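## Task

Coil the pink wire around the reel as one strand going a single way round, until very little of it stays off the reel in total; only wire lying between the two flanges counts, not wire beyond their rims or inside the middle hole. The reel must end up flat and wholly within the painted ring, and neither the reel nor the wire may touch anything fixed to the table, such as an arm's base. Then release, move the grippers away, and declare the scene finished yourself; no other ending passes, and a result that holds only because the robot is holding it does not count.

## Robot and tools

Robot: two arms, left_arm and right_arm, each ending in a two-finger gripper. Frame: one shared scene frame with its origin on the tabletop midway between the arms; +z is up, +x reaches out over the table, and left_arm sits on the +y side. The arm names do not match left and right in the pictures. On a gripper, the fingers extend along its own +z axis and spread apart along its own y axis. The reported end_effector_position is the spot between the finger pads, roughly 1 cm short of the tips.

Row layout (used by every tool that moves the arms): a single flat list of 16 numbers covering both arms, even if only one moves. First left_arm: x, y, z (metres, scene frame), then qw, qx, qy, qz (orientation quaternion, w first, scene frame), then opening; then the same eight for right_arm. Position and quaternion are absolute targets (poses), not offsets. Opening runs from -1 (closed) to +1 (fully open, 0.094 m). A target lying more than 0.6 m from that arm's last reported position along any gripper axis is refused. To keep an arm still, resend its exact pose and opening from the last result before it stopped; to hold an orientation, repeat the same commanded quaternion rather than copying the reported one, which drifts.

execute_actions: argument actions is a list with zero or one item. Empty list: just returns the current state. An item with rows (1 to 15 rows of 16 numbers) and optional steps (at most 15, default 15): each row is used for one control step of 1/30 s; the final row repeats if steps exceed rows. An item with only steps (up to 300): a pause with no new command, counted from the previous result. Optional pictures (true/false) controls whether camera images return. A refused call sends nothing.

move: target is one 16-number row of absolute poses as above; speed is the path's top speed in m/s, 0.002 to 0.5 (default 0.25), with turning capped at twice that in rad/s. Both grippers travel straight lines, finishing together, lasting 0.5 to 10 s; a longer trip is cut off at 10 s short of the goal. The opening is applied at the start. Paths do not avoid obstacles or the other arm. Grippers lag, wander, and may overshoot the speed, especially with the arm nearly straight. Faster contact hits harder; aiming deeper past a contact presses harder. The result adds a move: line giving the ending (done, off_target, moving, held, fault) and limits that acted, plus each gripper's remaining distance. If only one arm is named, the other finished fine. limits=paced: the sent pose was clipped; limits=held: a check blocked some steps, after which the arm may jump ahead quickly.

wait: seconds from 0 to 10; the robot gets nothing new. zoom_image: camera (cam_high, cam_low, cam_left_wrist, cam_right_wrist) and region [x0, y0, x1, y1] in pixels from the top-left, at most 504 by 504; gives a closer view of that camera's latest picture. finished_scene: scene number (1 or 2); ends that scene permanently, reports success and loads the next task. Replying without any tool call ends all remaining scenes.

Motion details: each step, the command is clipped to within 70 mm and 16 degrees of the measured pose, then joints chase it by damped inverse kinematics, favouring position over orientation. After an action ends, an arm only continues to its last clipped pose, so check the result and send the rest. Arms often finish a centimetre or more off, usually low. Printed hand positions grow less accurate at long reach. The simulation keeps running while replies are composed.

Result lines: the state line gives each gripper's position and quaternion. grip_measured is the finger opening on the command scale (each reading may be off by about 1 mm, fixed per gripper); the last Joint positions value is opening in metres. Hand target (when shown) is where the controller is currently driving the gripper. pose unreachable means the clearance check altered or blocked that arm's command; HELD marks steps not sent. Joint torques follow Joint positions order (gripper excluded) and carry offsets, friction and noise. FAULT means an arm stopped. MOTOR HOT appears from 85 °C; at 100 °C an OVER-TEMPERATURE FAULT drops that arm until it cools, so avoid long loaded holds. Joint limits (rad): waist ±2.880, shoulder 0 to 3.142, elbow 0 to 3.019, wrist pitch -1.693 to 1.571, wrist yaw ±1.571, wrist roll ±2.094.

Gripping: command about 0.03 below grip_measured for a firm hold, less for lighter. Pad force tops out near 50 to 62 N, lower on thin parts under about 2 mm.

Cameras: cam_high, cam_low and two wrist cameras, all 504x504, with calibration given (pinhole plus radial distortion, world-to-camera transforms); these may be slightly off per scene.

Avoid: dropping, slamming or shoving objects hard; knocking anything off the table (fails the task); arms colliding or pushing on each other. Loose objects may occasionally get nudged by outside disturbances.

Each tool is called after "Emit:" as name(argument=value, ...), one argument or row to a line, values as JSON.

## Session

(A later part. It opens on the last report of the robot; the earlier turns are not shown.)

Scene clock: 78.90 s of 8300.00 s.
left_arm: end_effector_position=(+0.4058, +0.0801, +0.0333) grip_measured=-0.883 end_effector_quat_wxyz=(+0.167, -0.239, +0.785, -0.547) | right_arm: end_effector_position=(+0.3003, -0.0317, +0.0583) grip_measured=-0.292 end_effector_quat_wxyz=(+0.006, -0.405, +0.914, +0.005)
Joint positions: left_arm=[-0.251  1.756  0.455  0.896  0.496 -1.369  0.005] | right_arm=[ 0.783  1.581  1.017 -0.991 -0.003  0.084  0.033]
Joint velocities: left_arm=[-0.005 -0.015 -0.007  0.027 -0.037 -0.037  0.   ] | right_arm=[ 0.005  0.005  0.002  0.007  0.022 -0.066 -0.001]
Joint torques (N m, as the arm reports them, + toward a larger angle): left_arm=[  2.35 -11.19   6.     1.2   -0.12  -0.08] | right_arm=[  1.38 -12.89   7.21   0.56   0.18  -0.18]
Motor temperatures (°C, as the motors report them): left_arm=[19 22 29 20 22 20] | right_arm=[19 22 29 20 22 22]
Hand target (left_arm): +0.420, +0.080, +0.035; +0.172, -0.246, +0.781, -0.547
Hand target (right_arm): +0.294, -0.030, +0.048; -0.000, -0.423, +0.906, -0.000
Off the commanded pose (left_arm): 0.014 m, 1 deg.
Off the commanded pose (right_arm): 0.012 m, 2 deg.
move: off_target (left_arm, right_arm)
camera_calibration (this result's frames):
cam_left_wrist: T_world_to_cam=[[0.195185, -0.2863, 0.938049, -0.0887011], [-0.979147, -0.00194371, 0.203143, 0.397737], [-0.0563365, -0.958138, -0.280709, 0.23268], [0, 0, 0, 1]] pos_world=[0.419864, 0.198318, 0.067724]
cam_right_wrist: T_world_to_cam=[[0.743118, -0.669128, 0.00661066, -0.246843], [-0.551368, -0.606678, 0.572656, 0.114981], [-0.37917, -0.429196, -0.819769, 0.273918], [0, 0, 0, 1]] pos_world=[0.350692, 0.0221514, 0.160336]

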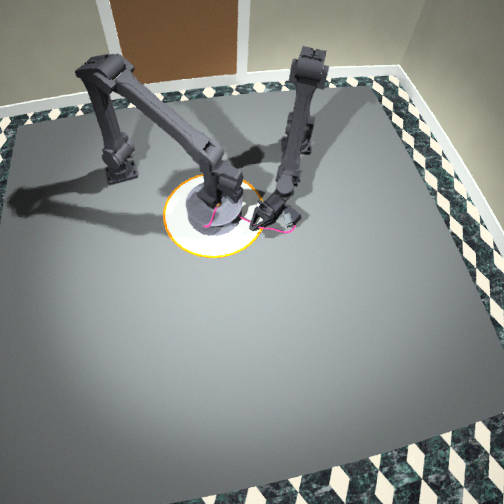

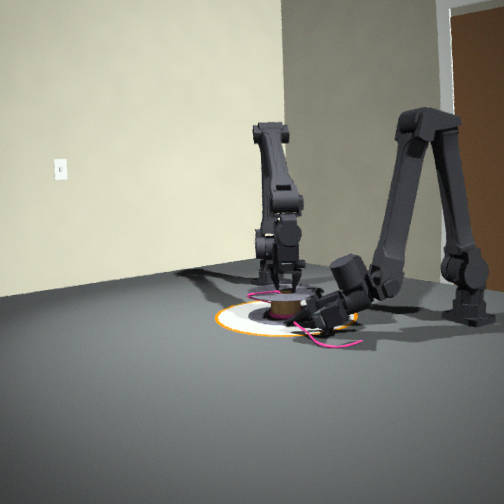

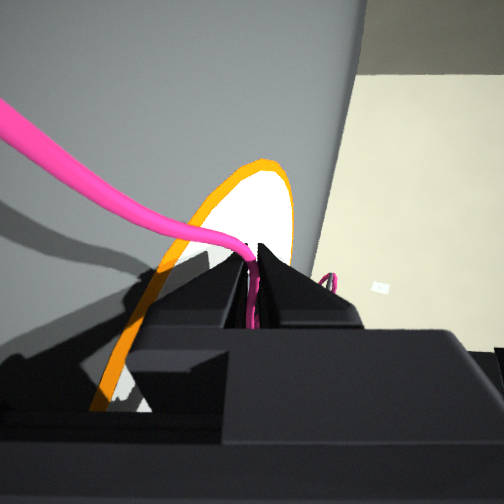

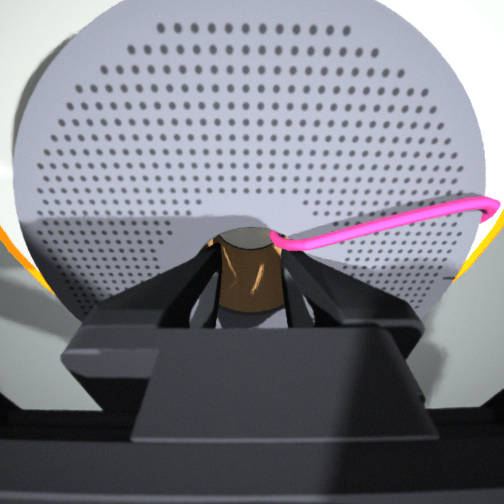

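Working. Continue, then reset.

Emit:
move(
  target=[0.42,0.08,0.035,0.172,-0.246,0.781,-0.547,-0.88,0.294,-0.030,0.048,0,-0.985,0.174,0,-0.23],
  speed=0.3,
)

Emit:
move(
  target=[0.42,0.08,0.035,0.172,-0.246,0.781,-0.547,-0.88,0.310,-0.018,0.125,0,-0.985,0.174,0,-0.45],
  speed=0.1,
)

Emit:
move(
  target=[0.42,0.08,0.035,0.172,-0.246,0.781,-0.547,-0.88,0.310,-0.018,0.125,0,-0.423,0.906,0,-1],
  speed=0.5,
)

Emit:
move(
  target=[0.42,0.08,0.035,0.172,-0.246,0.781,-0.547,-0.88,0.296,-0.03,0.10,0,0.5,0.866,0,-1],
  speed=0.5,
)

Emit:
zoom_image(
  camera="cam_low",
  region=[200,270,400,380],
)

Scene clock: 87.07 s of 8300.00 s.
left_arm: end_effector_position=(+0.4058, +0.0801, +0.0333) grip_measured=-0.883 end_effector_quat_wxyz=(+0.167, -0.239, +0.785, -0.547) | right_arm: end_effector_position=(+0.3002, -0.0316, +0.0584) grip_measured=-0.288 end_effector_quat_wxyz=(-0.008, +0.981, -0.194, +0.001)
Joint positions: left_arm=[-0.251  1.756  0.455  0.896  0.496 -1.369  0.005] | right_arm=[ 0.783  1.581  1.017 -0.991 -0.005 -1.834  0.033]
Joint velocities: left_arm=[ 0.005 -0.015 -0.007 -0.002  0.051  0.007 -0.   ] | right_arm=[-0.005  0.005  0.007 -0.002 -0.022 -0.037 -0.   ]
Joint torques (N m, as the arm reports them, + toward a larger angle): left_arm=[  2.34 -11.24   6.     1.18  -0.12  -0.09] | right_arm=[  1.41 -12.74   7.13   0.47   0.14  -0.18]
Motor temperatures (°C, as the motors report them): left_arm=[19 22 29 20 22 20] | right_arm=[19 22 29 20 22 22]
Hand target (left_arm): +0.420, +0.080, +0.035; +0.172, -0.246, +0.781, -0.547
Hand target (right_arm): +0.294, -0.030, +0.048; +0.000, +0.985, -0.174, -0.000
Off the commanded pose (left_arm): 0.014 m, 1 deg.
Off the commanded pose (right_arm): 0.012 m, 2 deg.
After step 90, 1.30 s passed at rest.
move: off_target (left_arm, right_arm)
camera_calibration (this result's frames):
cam_left_wrist: T_world_to_cam=[[0.195185, -0.2863, 0.938049, -0.0887011], [-0.979147, -0.00194371, 0.203143, 0.397737], [-0.0563365, -0.958138, -0.280709, 0.23268], [0, 0, 0, 1]] pos_world=[0.419864, 0.198318, 0.067724]
cam_right_wrist: T_world_to_cam=[[0.376387, 0.926066, 0.0271196, -0.0873599], [0.745936, -0.320276, 0.583955, -0.266139], [0.549466, -0.199563, -0.811333, 0.00205018], [0, 0, 0, 1]] pos_world=[0.230278, -0.00392795, 0.159446]

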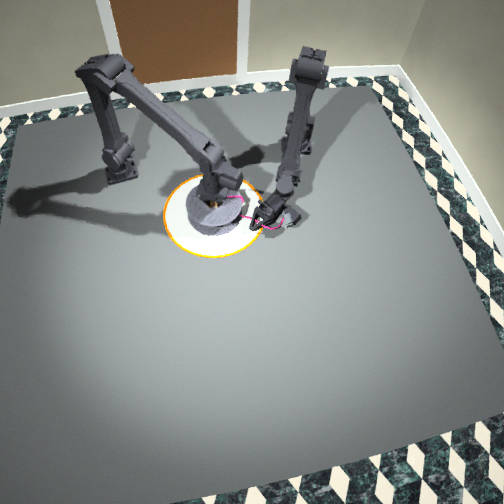

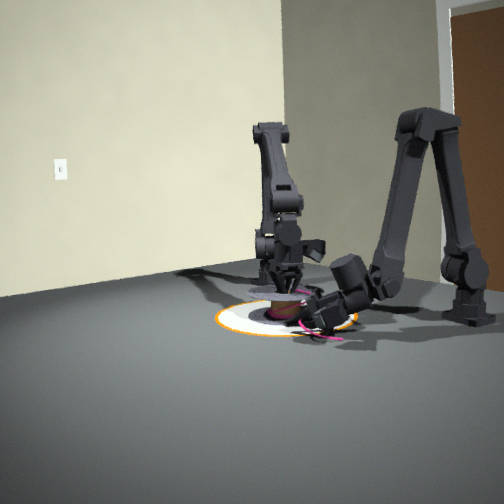

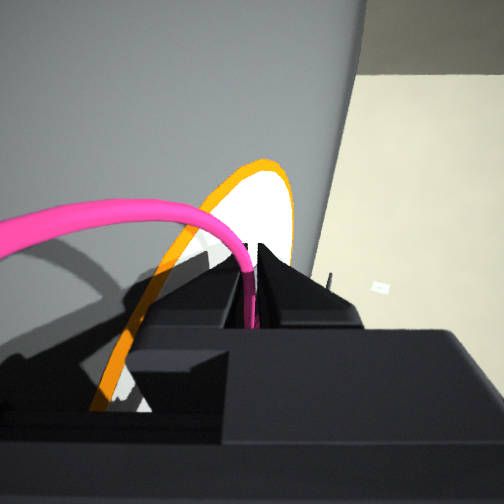

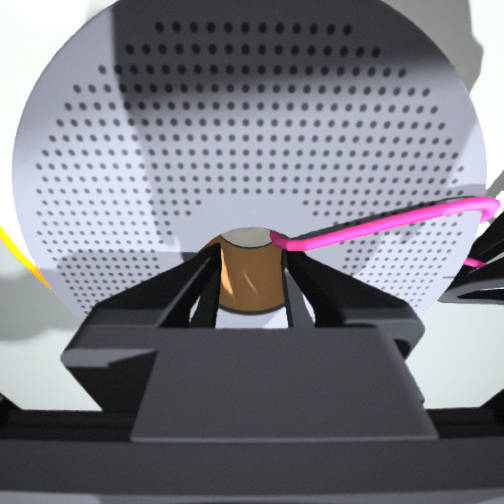

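Scene clock: 88.10 s of 8300.00 s.
left_arm: end_effector_position=(+0.4058, +0.0801, +0.0333) grip_measured=-0.883 end_effector_quat_wxyz=(+0.167, -0.239, +0.785, -0.547) | right_arm: end_effector_position=(+0.3008, -0.0313, +0.1048) grip_measured=-0.448 end_effector_quat_wxyz=(+0.019, +0.983, -0.181, -0.011)
Joint positions: left_arm=[-0.251  1.756  0.455  0.896  0.496 -1.369  0.005] | right_arm=[ 0.783  1.557  1.126 -1.184 -0.003 -1.86   0.026]
Joint velocities: left_arm=[-0.005 -0.015  0.022 -0.017 -0.007  0.007 -0.001] | right_arm=[ 0.015 -0.005 -0.017 -0.012 -0.022  0.007 -0.   ]
Joint torques (N m, as the arm reports them, + toward a larger angle): left_arm=[  2.36 -11.2    6.     1.2   -0.12  -0.09] | right_arm=[  0.17 -15.66  12.48  -0.57   0.05  -0.08]
Motor temperatures (°C, as the motors report them): left_arm=[19 22 29 20 22 20] | right_arm=[19 22 29 20 22 22]
Hand target (left_arm): +0.420, +0.080, +0.035; +0.172, -0.246, +0.781, -0.547
Hand target (right_arm): +0.309, -0.019, +0.125; -0.000, +0.985, -0.174, +0.000
Off the commanded pose (left_arm): 0.014 m, 1 deg.
Off the commanded pose (right_arm): 0.026 m, 3 deg.
move: off_target (left_arm, right_arm)
camera_calibration (this result's frames):
cam_left_wrist: T_world_to_cam=[[0.195185, -0.2863, 0.938049, -0.0887011], [-0.979147, -0.00194371, 0.203143, 0.397737], [-0.0563365, -0.958138, -0.280709, 0.23268], [0, 0, 0, 1]] pos_world=[0.419864, 0.198318, 0.067724]
cam_right_wrist: T_world_to_cam=[[0.351436, 0.935719, -0.0303817, -0.0752815], [0.774024, -0.272145, 0.571685, -0.299236], [0.526668, -0.224427, -0.819911, 0.0463373], [0, 0, 0, 1]] pos_world=[0.233668, -0.000593926, 0.206774]

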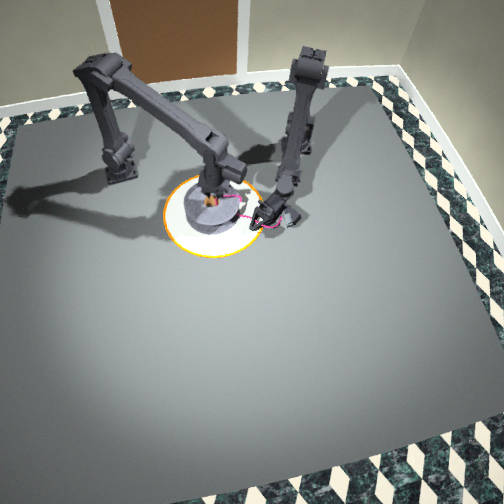

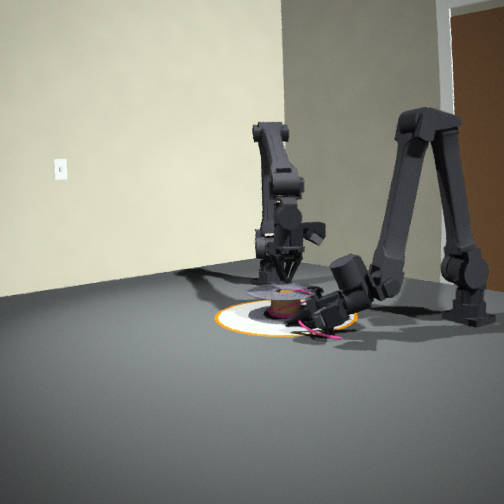

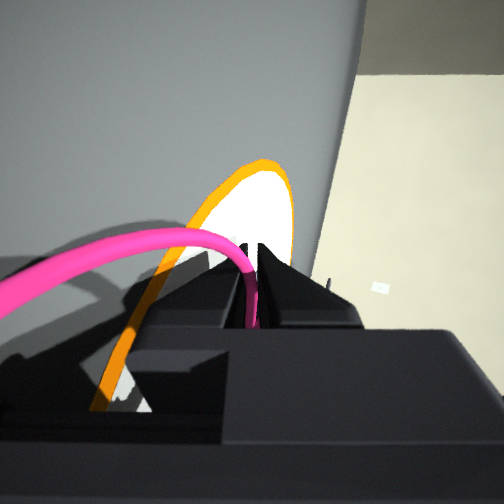

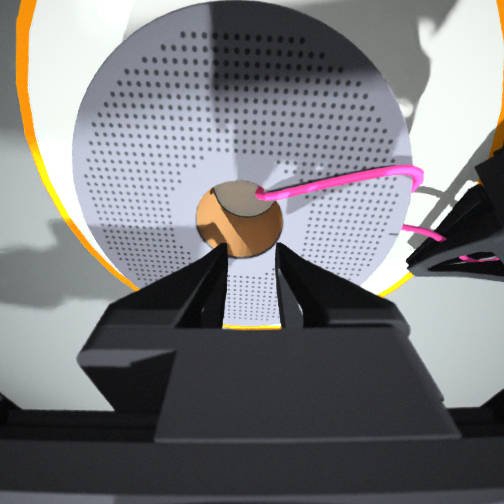

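Scene clock: 90.77 s of 8300.00 s.
left_arm: end_effector_position=(+0.4058, +0.0801, +0.0333) grip_measured=-0.883 end_effector_quat_wxyz=(+0.167, -0.239, +0.785, -0.547) | right_arm: end_effector_position=(+0.3009, -0.0314, +0.1048) grip_measured=-0.996 end_effector_quat_wxyz=(-0.020, -0.428, +0.904, -0.009)
Joint positions: left_arm=[-0.251  1.756  0.455  0.896  0.496 -1.369  0.005] | right_arm=[ 0.783  1.557  1.126 -1.184 -0.002  0.033  0.   ]
Joint velocities: left_arm=[-0.005 -0.015  0.002 -0.012  0.095 -0.022  0.   ] | right_arm=[ 0.005 -0.015 -0.007 -0.017  0.022  0.022 -0.001]
Joint torques (N m, as the arm reports them, + toward a larger angle): left_arm=[  2.34 -11.15   5.99   1.19  -0.12  -0.09] | right_arm=[  0.17 -15.51  12.67  -0.46   0.15   0.16]
Motor temperatures (°C, as the motors report them): left_arm=[19 22 29 20 22 20] | right_arm=[19 22 29 20 22 22]
Hand target (left_arm): +0.420, +0.080, +0.035; +0.172, -0.246, +0.781, -0.547
Hand target (right_arm): +0.310, -0.019, +0.125; +0.000, -0.423, +0.906, -0.000
Off the commanded pose (left_arm): 0.014 m, 1 deg.
Off the commanded pose (right_arm): 0.026 m, 3 deg.
move: off_target (left_arm, right_arm)
camera_calibration (this result's frames):
cam_left_wrist: T_world_to_cam=[[0.195185, -0.2863, 0.938049, -0.0887011], [-0.979147, -0.00194371, 0.203143, 0.397737], [-0.0563365, -0.958138, -0.280709, 0.23268], [0, 0, 0, 1]] pos_world=[0.419864, 0.198318, 0.067724]
cam_right_wrist: T_world_to_cam=[[0.776405, -0.630151, 0.010213, -0.256466], [-0.499409, -0.605273, 0.619867, 0.0683522], [-0.384428, -0.486369, -0.78464, 0.30851], [0, 0, 0, 1]] pos_world=[0.351857, 0.0298087, 0.202319]

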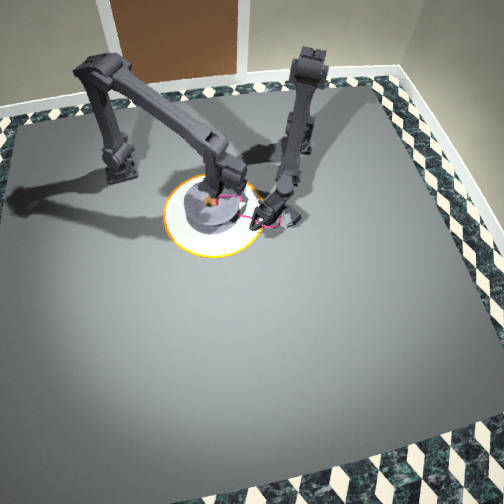

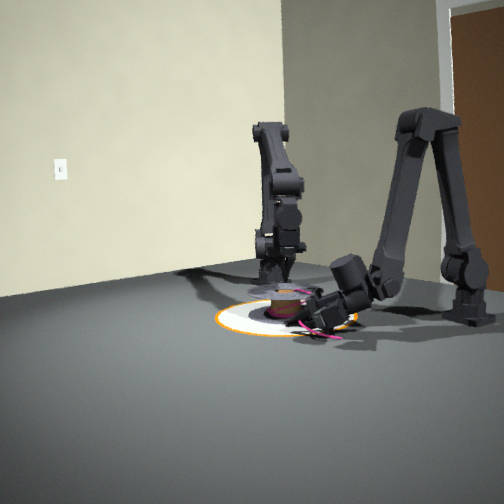

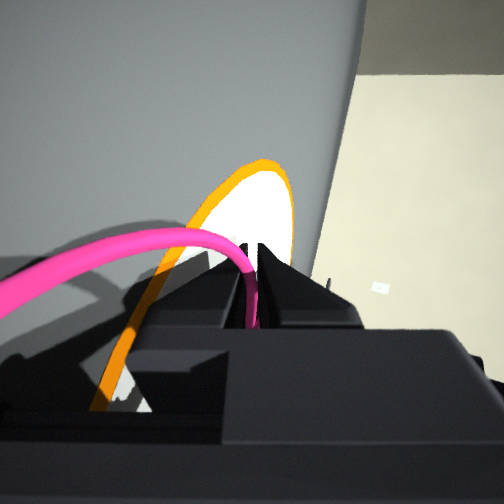

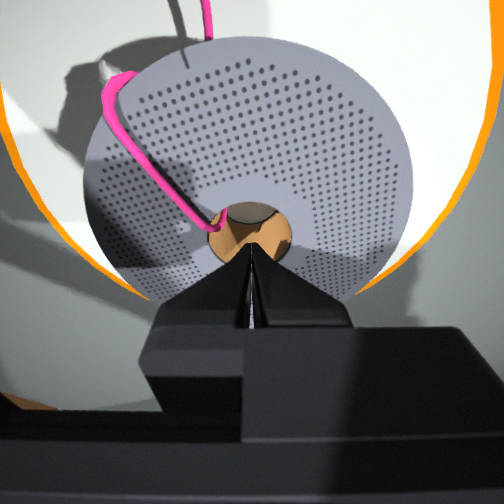

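Scene clock: 93.43 s of 8300.00 s.
left_arm: end_effector_position=(+0.4058, +0.0801, +0.0333) grip_measured=-0.883 end_effector_quat_wxyz=(+0.167, -0.239, +0.785, -0.547) | right_arm: end_effector_position=(+0.3003, -0.0320, +0.0955) grip_measured=-0.996 end_effector_quat_wxyz=(-0.003, +0.500, +0.866, -0.011)
Joint positions: left_arm=[-0.251  1.756  0.455  0.896  0.496 -1.369  0.005] | right_arm=[ 0.783  1.553  1.094 -1.135 -0.003  1.964  0.   ]
Joint velocities: left_arm=[-0.005  0.005 -0.002 -0.017 -0.007 -0.051  0.001] | right_arm=[ 0.005  0.005 -0.017  0.007 -0.007  0.007  0.   ]
Joint torques (N m, as the arm reports them, + toward a larger angle): left_arm=[  2.37 -11.2    6.     1.19  -0.12  -0.09] | right_arm=[  1.06 -16.     7.31   0.39   0.22   0.19]
Motor temperatures (°C, as the motors report them): left_arm=[19 22 29 20 22 20] | right_arm=[19 22 29 20 22 22]
Hand target (left_arm): +0.420, +0.080, +0.035; +0.172, -0.246, +0.781, -0.547
Hand target (right_arm): +0.296, -0.030, +0.100; -0.000, +0.500, +0.866, -0.000
Off the commanded pose (left_arm): 0.014 m, 1 deg.
Off the commanded pose (right_arm): 0.007 m, 1 deg.
move: off_target (left_arm)
camera_calibration (this result's frames):
cam_left_wrist: T_world_to_cam=[[0.195185, -0.2863, 0.938049, -0.0887011], [-0.979147, -0.00194371, 0.203143, 0.397737], [-0.0563365, -0.958138, -0.280709, 0.23268], [0, 0, 0, 1]] pos_world=[0.419864, 0.198318, 0.067724]
cam_right_wrist: T_world_to_cam=[[-0.863058, -0.504019, 0.0331082, 0.237843], [-0.394392, 0.713388, 0.579252, 0.0879324], [-0.315573, 0.48687, -0.814476, 0.314038], [0, 0, 0, 1]] pos_world=[0.339054, -0.0957482, 0.196967]

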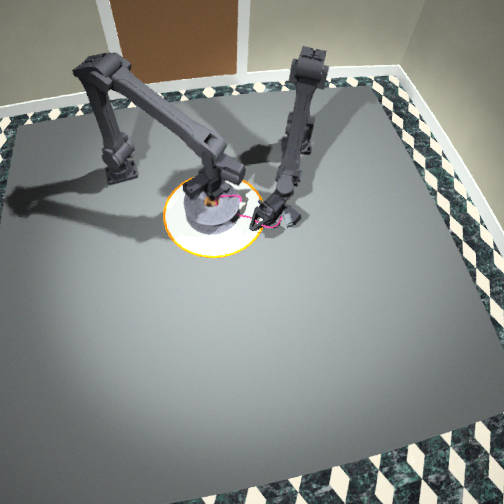

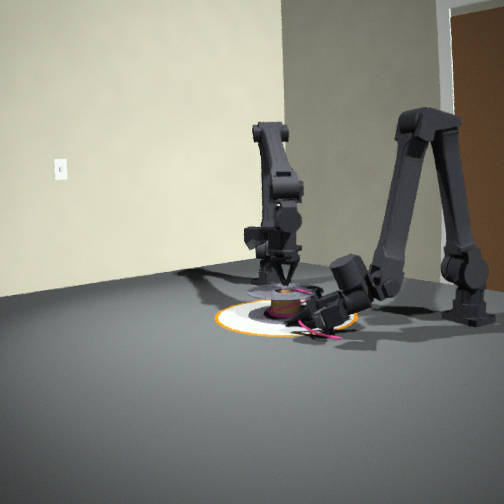

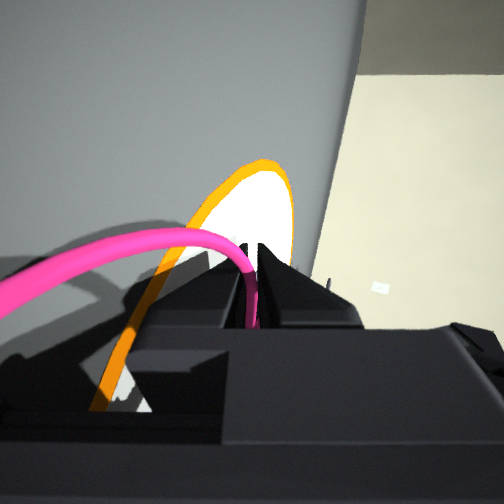

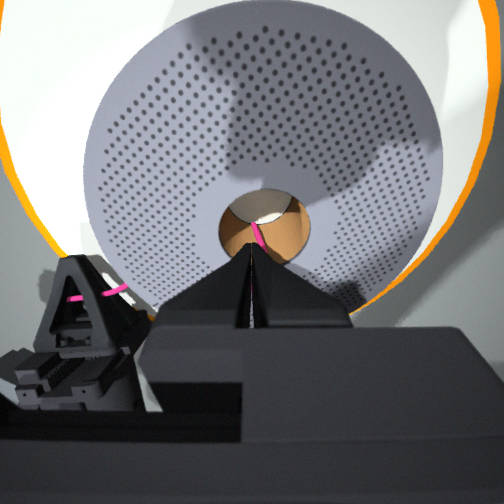

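Region (200, 270, 400, 380) of cam_low's 504x504 image, scaled by 2.520, with more detail than that image has; it fills the top 277 rows of this view, and the rest is white.

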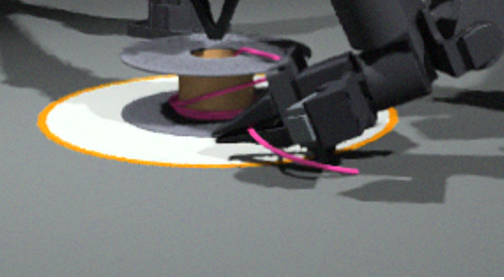

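Emit:
move(
  target=[0.42,0.08,0.035,0.172,-0.246,0.781,-0.547,-0.88,0.289,-0.038,0.048,0,0.5,0.866,0,-1],
  speed=0.07,
)

Emit:
move(
  target=[0.42,0.08,0.035,0.172,-0.246,0.781,-0.547,-0.88,0.294,-0.032,0.048,0,0.5,0.866,0,-0.23],
  speed=0.07,
)

Emit:
move(
  target=[0.42,0.08,0.035,0.172,-0.246,0.781,-0.547,-0.88,0.294,-0.032,0.048,0,-0.423,0.906,0,-0.23],
  speed=0.3,
)

Scene clock: 97.27 s of 8300.00 s.
left_arm: end_effector_position=(+0.4058, +0.0801, +0.0333) grip_measured=-0.883 end_effector_quat_wxyz=(+0.167, -0.239, +0.785, -0.547) | right_arm: end_effector_position=(+0.2948, -0.0393, +0.0585) grip_measured=-0.996 end_effector_quat_wxyz=(-0.000, +0.502, +0.865, +0.008)
Joint positions: left_arm=[-0.251  1.756  0.455  0.896  0.496 -1.369  0.005] | right_arm=[ 0.783  1.559  0.99  -0.987 -0.002  1.969  0.   ]
Joint velocities: left_arm=[ 0.005 -0.015 -0.007  0.002 -0.051 -0.066 -0.   ] | right_arm=[-0.024  0.015 -0.012 -0.017 -0.037 -0.022  0.001]
Joint torques (N m, as the arm reports them, + toward a larger angle): left_arm=[  2.39 -11.19   5.99   1.18  -0.12  -0.09] | right_arm=[  1.25 -12.18   7.05   0.42   0.22   0.16]
Motor temperatures (°C, as the motors report them): left_arm=[19 22 29 20 22 20] | right_arm=[19 22 29 20 22 22]
Hand target (left_arm): +0.420, +0.080, +0.035; +0.172, -0.246, +0.781, -0.547
Hand target (right_arm): +0.289, -0.038, +0.048; +0.000, +0.500, +0.866, -0.000
Off the commanded pose (left_arm): 0.014 m, 1 deg.
Off the commanded pose (right_arm): 0.012 m, 1 deg.
move: off_target (left_arm, right_arm)
camera_calibration (this result's frames):
cam_left_wrist: T_world_to_cam=[[0.195185, -0.2863, 0.938049, -0.0887011], [-0.979147, -0.00194371, 0.203143, 0.397737], [-0.0563365, -0.958138, -0.280709, 0.23268], [0, 0, 0, 1]] pos_world=[0.419864, 0.198318, 0.067724]
cam_right_wrist: T_world_to_cam=[[-0.865911, -0.500196, -0.00158271, 0.233635], [-0.404365, 0.698143, 0.590835, 0.114124], [-0.294428, 0.51225, -0.806791, 0.279973], [0, 0, 0, 1]] pos_world=[0.330887, -0.106227, 0.158821]

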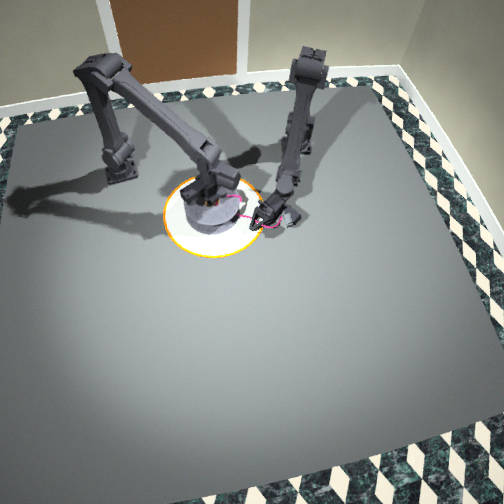

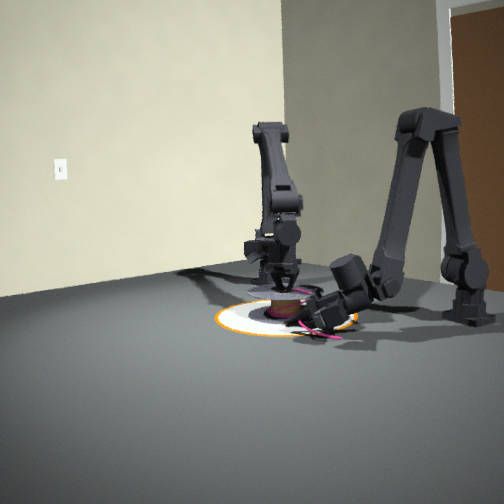

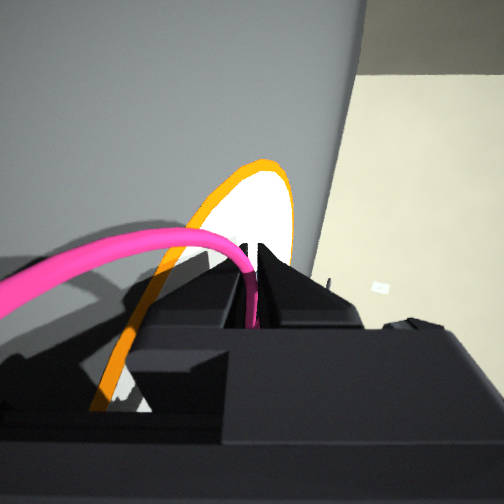

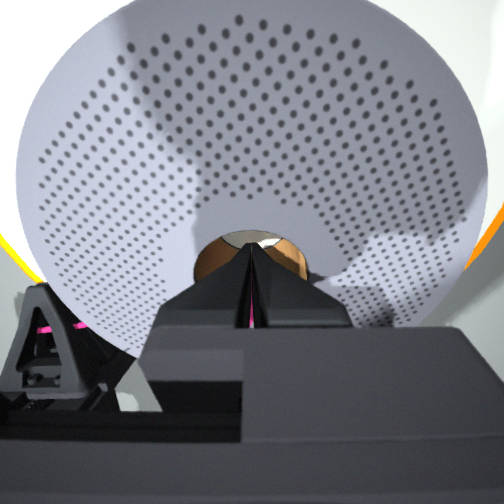

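Scene clock: 97.97 s of 8300.00 s.
left_arm: end_effector_position=(+0.4058, +0.0801, +0.0333) grip_measured=-0.883 end_effector_quat_wxyz=(+0.167, -0.239, +0.785, -0.547) | right_arm: end_effector_position=(+0.2947, -0.0392, +0.0589) grip_measured=-0.275 end_effector_quat_wxyz=(-0.001, +0.502, +0.865, +0.008)
Joint positions: left_arm=[-0.251  1.756  0.455  0.896  0.496 -1.369  0.005] | right_arm=[ 0.783  1.558  0.99  -0.987 -0.003  1.969  0.034]
Joint velocities: left_arm=[ 0.005 -0.005  0.007 -0.007  0.022 -0.022 -0.001] | right_arm=[ 0.005 -0.015 -0.012  0.007 -0.051 -0.066 -0.001]
Joint torques (N m, as the arm reports them, + toward a larger angle): left_arm=[  2.35 -11.17   6.     1.2   -0.11  -0.09] | right_arm=[  1.12 -10.71   9.01   0.35   0.24   0.14]
Motor temperatures (°C, as the motors report them): left_arm=[19 22 29 20 22 20] | right_arm=[19 22 29 20 22 22]
Hand target (left_arm): +0.420, +0.080, +0.035; +0.172, -0.246, +0.781, -0.547
Hand target (right_arm): +0.294, -0.032, +0.048; -0.000, +0.500, +0.866, -0.000
Off the commanded pose (left_arm): 0.014 m, 1 deg.
Off the commanded pose (right_arm): 0.013 m, 1 deg.
move: off_target (left_arm, right_arm)
camera_calibration (this result's frames):
cam_left_wrist: T_world_to_cam=[[0.195185, -0.2863, 0.938049, -0.0887011], [-0.979147, -0.00194371, 0.203143, 0.397737], [-0.0563365, -0.958138, -0.280709, 0.23268], [0, 0, 0, 1]] pos_world=[0.419864, 0.198318, 0.067724]
cam_right_wrist: T_world_to_cam=[[-0.865905, -0.500204, -0.00234668, 0.233705], [-0.404426, 0.697327, 0.591756, 0.11367], [-0.294362, 0.513353, -0.806114, 0.280226], [0, 0, 0, 1]] pos_world=[0.330825, -0.10622, 0.159178]

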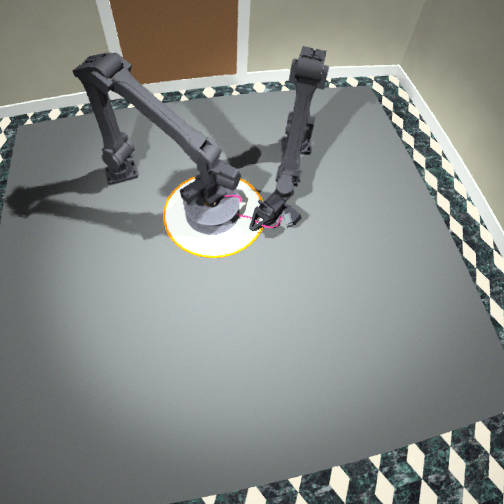

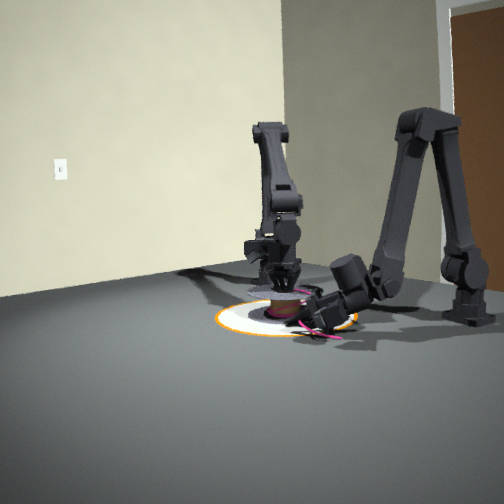

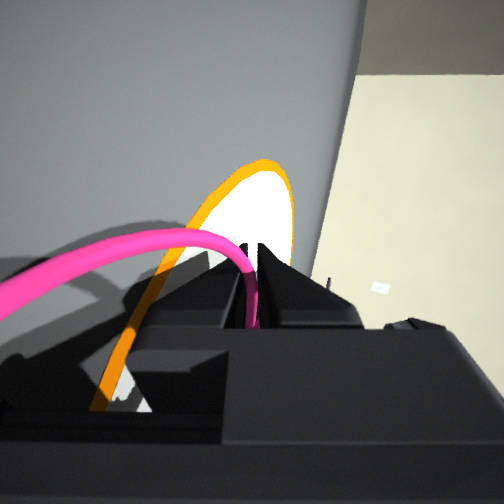

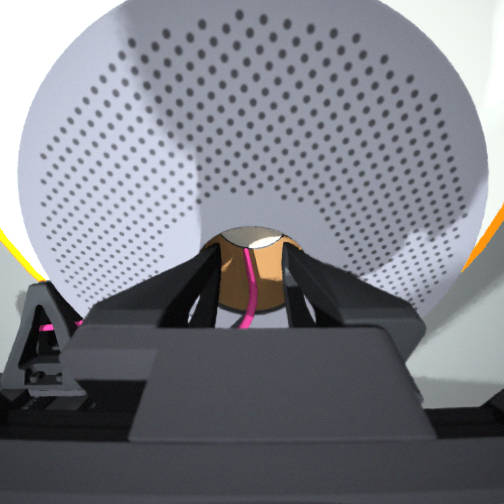

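Scene clock: 101.77 s of 8300.00 s.
left_arm: end_effector_position=(+0.4059, +0.0801, +0.0333) grip_measured=-0.883 end_effector_quat_wxyz=(+0.167, -0.239, +0.785, -0.547) | right_arm: end_effector_position=(+0.2944, -0.0389, +0.0590) grip_measured=-0.271 end_effector_quat_wxyz=(+0.006, -0.405, +0.914, +0.006)
Joint positions: left_arm=[-0.251  1.756  0.455  0.896  0.496 -1.369  0.005] | right_arm=[ 0.783  1.557  0.99  -0.987 -0.005  0.084  0.034]
Joint velocities: left_arm=[-0.005 -0.005  0.002 -0.002 -0.125 -0.007  0.   ] | right_arm=[-0.005  0.005 -0.007 -0.002 -0.037 -0.022 -0.   ]
Joint torques (N m, as the arm reports them, + toward a larger angle): left_arm=[  2.36 -11.22   6.01   1.19  -0.11  -0.09] | right_arm=[  1.1  -10.85   9.13   0.48   0.25  -0.25]
Motor temperatures (°C, as the motors report them): left_arm=[19 22 29 20 22 20] | right_arm=[19 22 29 20 22 22]
Hand target (left_arm): +0.420, +0.080, +0.035; +0.172, -0.246, +0.781, -0.547
Hand target (right_arm): +0.294, -0.032, +0.048; +0.000, -0.423, +0.906, +0.000
Off the commanded pose (left_arm): 0.014 m, 1 deg.
Off the commanded pose (right_arm): 0.013 m, 2 deg.
move: off_target (left_arm, right_arm)
camera_calibration (this result's frames):
cam_left_wrist: T_world_to_cam=[[0.195224, -0.286358, 0.938023, -0.0886987], [-0.97916, -0.0023146, 0.203079, 0.397826], [-0.0559823, -0.95812, -0.280842, 0.232577], [0, 0, 0, 1]] pos_world=[0.419871, 0.198357, 0.0677286]
cam_right_wrist: T_world_to_cam=[[0.743396, -0.668836, 0.00459375, -0.247214], [-0.550785, -0.60826, 0.571538, 0.106776], [-0.379471, -0.427409, -0.820563, 0.26944], [0, 0, 0, 1]] pos_world=[0.344833, 0.0147629, 0.161201]

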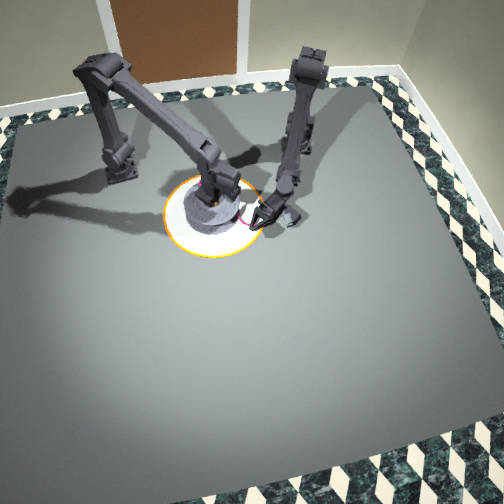

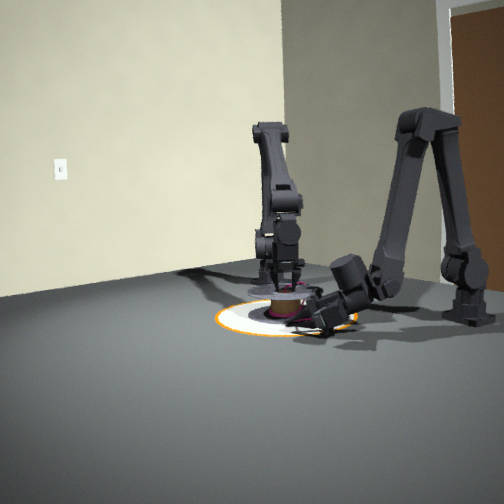

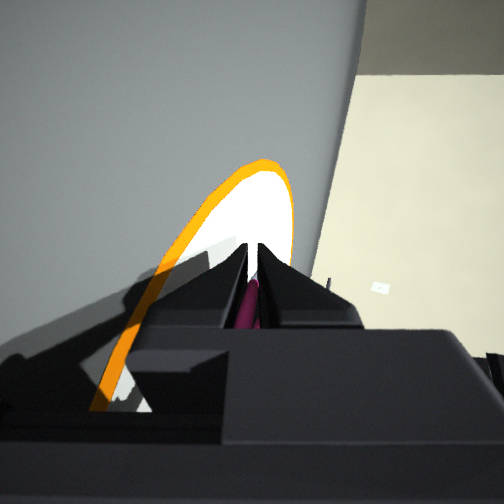

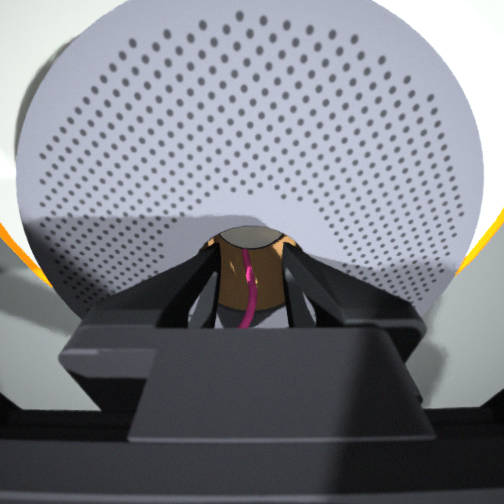

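Emit:
move(
  target=[0.42,0.08,0.035,0.172,-0.246,0.781,-0.547,-1,0.294,-0.032,0.048,0,-0.423,0.906,0,-0.23],
  speed=0.1,
)

Emit:
zoom_image(
  camera="cam_high",
  region=[200,170,320,260],
)

Scene clock: 104.73 s of 8300.00 s.
left_arm: end_effector_position=(+0.4059, +0.0801, +0.0333) grip_measured=-0.965 end_effector_quat_wxyz=(+0.167, -0.239, +0.785, -0.547) | right_arm: end_effector_position=(+0.2944, -0.0388, +0.0595) grip_measured=-0.271 end_effector_quat_wxyz=(+0.006, -0.408, +0.913, +0.007)
Joint positions: left_arm=[-0.251  1.756  0.455  0.896  0.496 -1.369  0.002] | right_arm=[ 0.783  1.556  0.99  -0.987 -0.006  0.078  0.034]
Joint velocities: left_arm=[ 0.005 -0.015  0.017  0.012  0.022 -0.051  0.   ] | right_arm=[-0.005  0.005 -0.007 -0.007 -0.081 -0.037  0.001]
Joint torques (N m, as the arm reports them, + toward a larger angle): left_arm=[  2.35 -11.18   6.     1.19  -0.11  -0.09] | right_arm=[  1.12 -10.75   9.14   0.47   0.25  -0.17]
Motor temperatures (°C, as the motors report them): left_arm=[19 22 29 20 22 20] | right_arm=[19 22 29 20 22 22]
Hand target (left_arm): +0.420, +0.080, +0.035; +0.172, -0.246, +0.781, -0.547
Hand target (right_arm): +0.294, -0.032, +0.048; -0.000, -0.423, +0.906, +0.000
Off the commanded pose (left_arm): 0.014 m, 1 deg.
Off the commanded pose (right_arm): 0.013 m, 2 deg.
move: off_target (left_arm, right_arm)
camera_calibration (this result's frames):
cam_left_wrist: T_world_to_cam=[[0.195224, -0.286358, 0.938023, -0.0886987], [-0.97916, -0.0023146, 0.203079, 0.397826], [-0.0559823, -0.95812, -0.280842, 0.232577], [0, 0, 0, 1]] pos_world=[0.419871, 0.198357, 0.0677286]
cam_right_wrist: T_world_to_cam=[[0.747213, -0.664572, 0.00421988, -0.24808], [-0.547569, -0.612037, 0.570595, 0.105546], [-0.376618, -0.428666, -0.821221, 0.269], [0, 0, 0, 1]] pos_world=[0.344473, 0.0150421, 0.161731]

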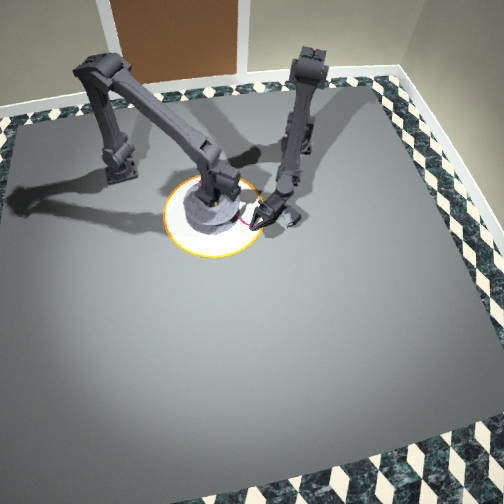

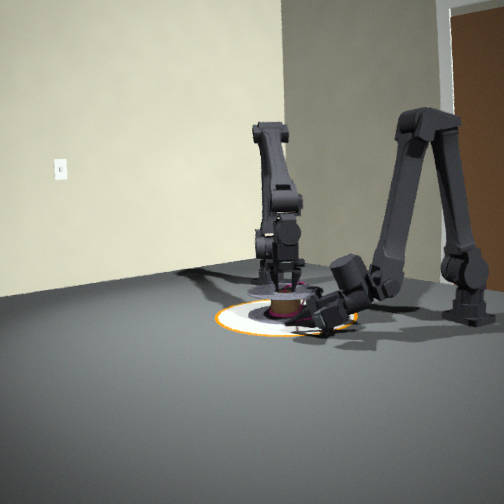

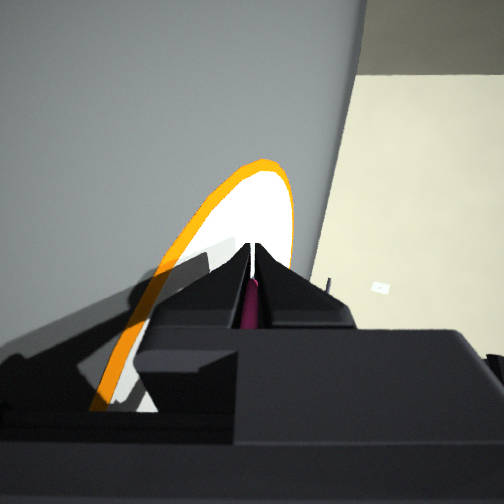

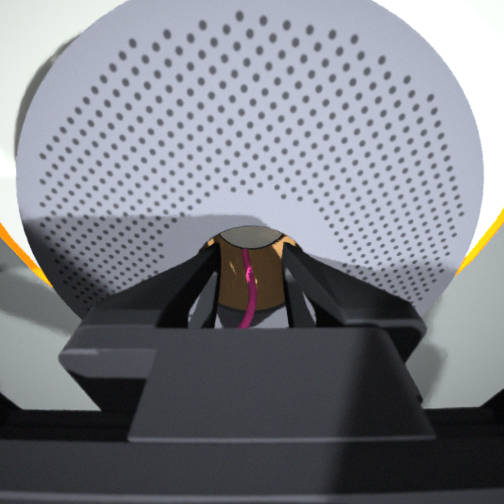

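Region (200, 170, 320, 260) of cam_high's 504x504 image, scaled by 4.200, with more detail than that image has; it fills the top 378 rows of this view, and the rest is white.

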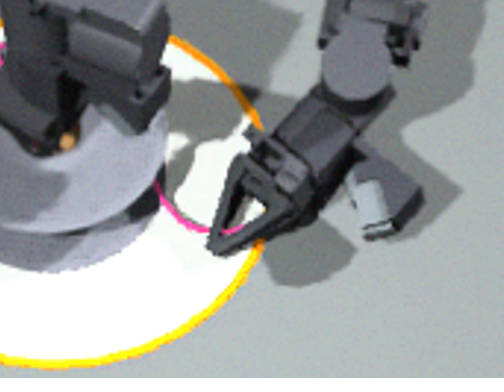

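Emit:
move(
  target=[0.385,0.045,0.035,0,0,0.819,-0.574,-1,0.294,-0.032,0.048,0,-0.985,0.174,0,-0.23],
  speed=0.2,
)

Emit:
zoom_image(
  camera="cam_high",
  region=[180,160,320,265],
)

Scene clock: 113.50 s of 8300.00 s.
left_arm: end_effector_position=(+0.3533, +0.0461, +0.0309) grip_measured=-0.965 end_effector_quat_wxyz=(-0.027, -0.002, +0.822, -0.569) | right_arm: end_effector_position=(+0.3006, -0.0319, +0.0616) grip_measured=-0.258 end_effector_quat_wxyz=(-0.021, +0.979, -0.204, +0.009)
Joint positions: left_arm=[-0.216  1.755  0.624  0.325  1.065 -0.882  0.002] | right_arm=[ 0.783  1.558  0.998 -0.964 -0.002 -1.812  0.035]
Joint velocities: left_arm=[ 0.005  0.005  0.012  0.002 -0.007 -0.007  0.   ] | right_arm=[ 0.005  0.005 -0.012 -0.002 -0.022 -0.11  -0.001]
Joint torques (N m, as the arm reports them, + toward a larger angle): left_arm=[  3.58 -11.8    9.28   0.78  -0.12   0.16] | right_arm=[  1.11 -10.94   8.37  -0.44   0.    -0.45]
Motor temperatures (°C, as the motors report them): left_arm=[19 22 29 20 21 20] | right_arm=[19 22 29 20 21 22]
Hand target (left_arm): +0.384, +0.047, +0.037; -0.001, -0.002, +0.821, -0.571
Hand target (right_arm): +0.294, -0.032, +0.048; -0.000, +0.985, -0.175, -0.000
Off the commanded pose (left_arm): 0.032 m, 3 deg.
Off the commanded pose (right_arm): 0.015 m, 4 deg.
After step 90, 0.37 s passed at rest.
move: off_target (left_arm, right_arm)
camera_calibration (this result's frames):
cam_left_wrist: T_world_to_cam=[[0.0381427, -0.351943, 0.935244, -0.027317], [-0.787696, 0.565314, 0.244859, 0.251703], [-0.614883, -0.746027, -0.255661, 0.383252], [0, 0, 0, 1]] pos_world=[0.434963, 0.134011, 0.061899]
cam_right_wrist: T_world_to_cam=[[0.395614, 0.916643, 0.0570519, -0.0951974], [0.726223, -0.350248, 0.591546, -0.263876], [0.562219, -0.192591, -0.80425, 0.00026128], [0, 0, 0, 1]] pos_world=[0.229147, -0.00510988, 0.161736]

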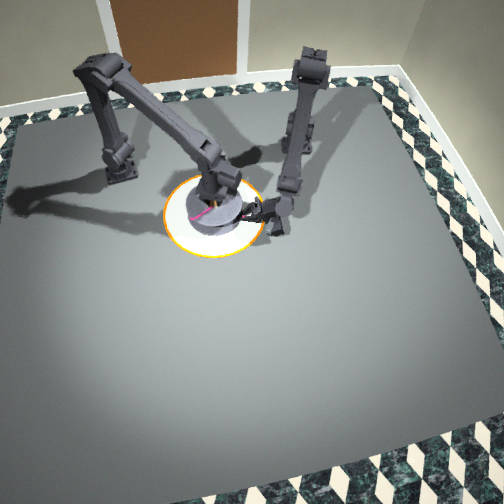

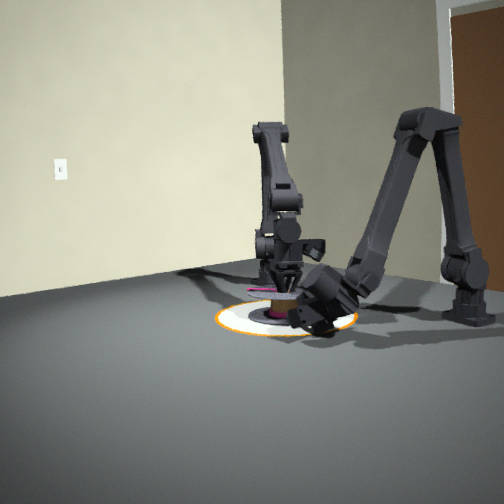

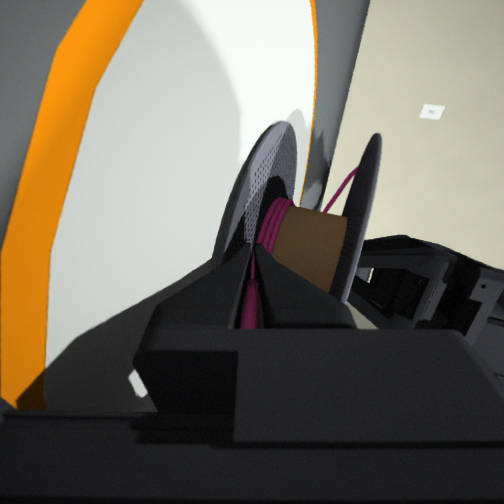

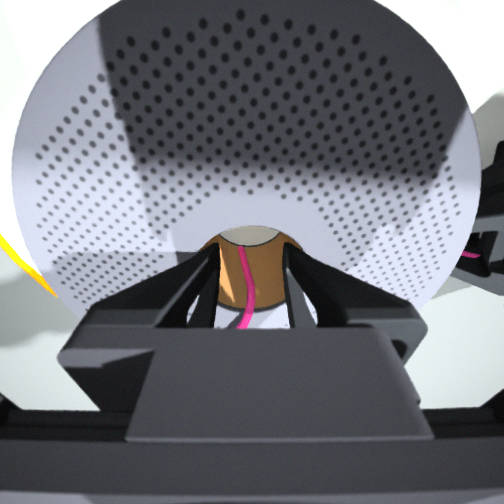

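Region (180, 160, 320, 265) of cam_high's 504x504 image, scaled by 3.600, with more detail than that image has; it fills the top 378 rows of this view, and the rest is white.

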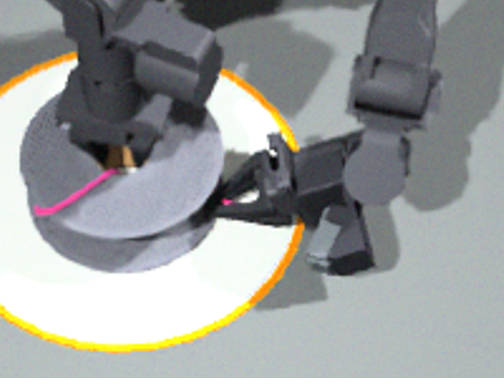

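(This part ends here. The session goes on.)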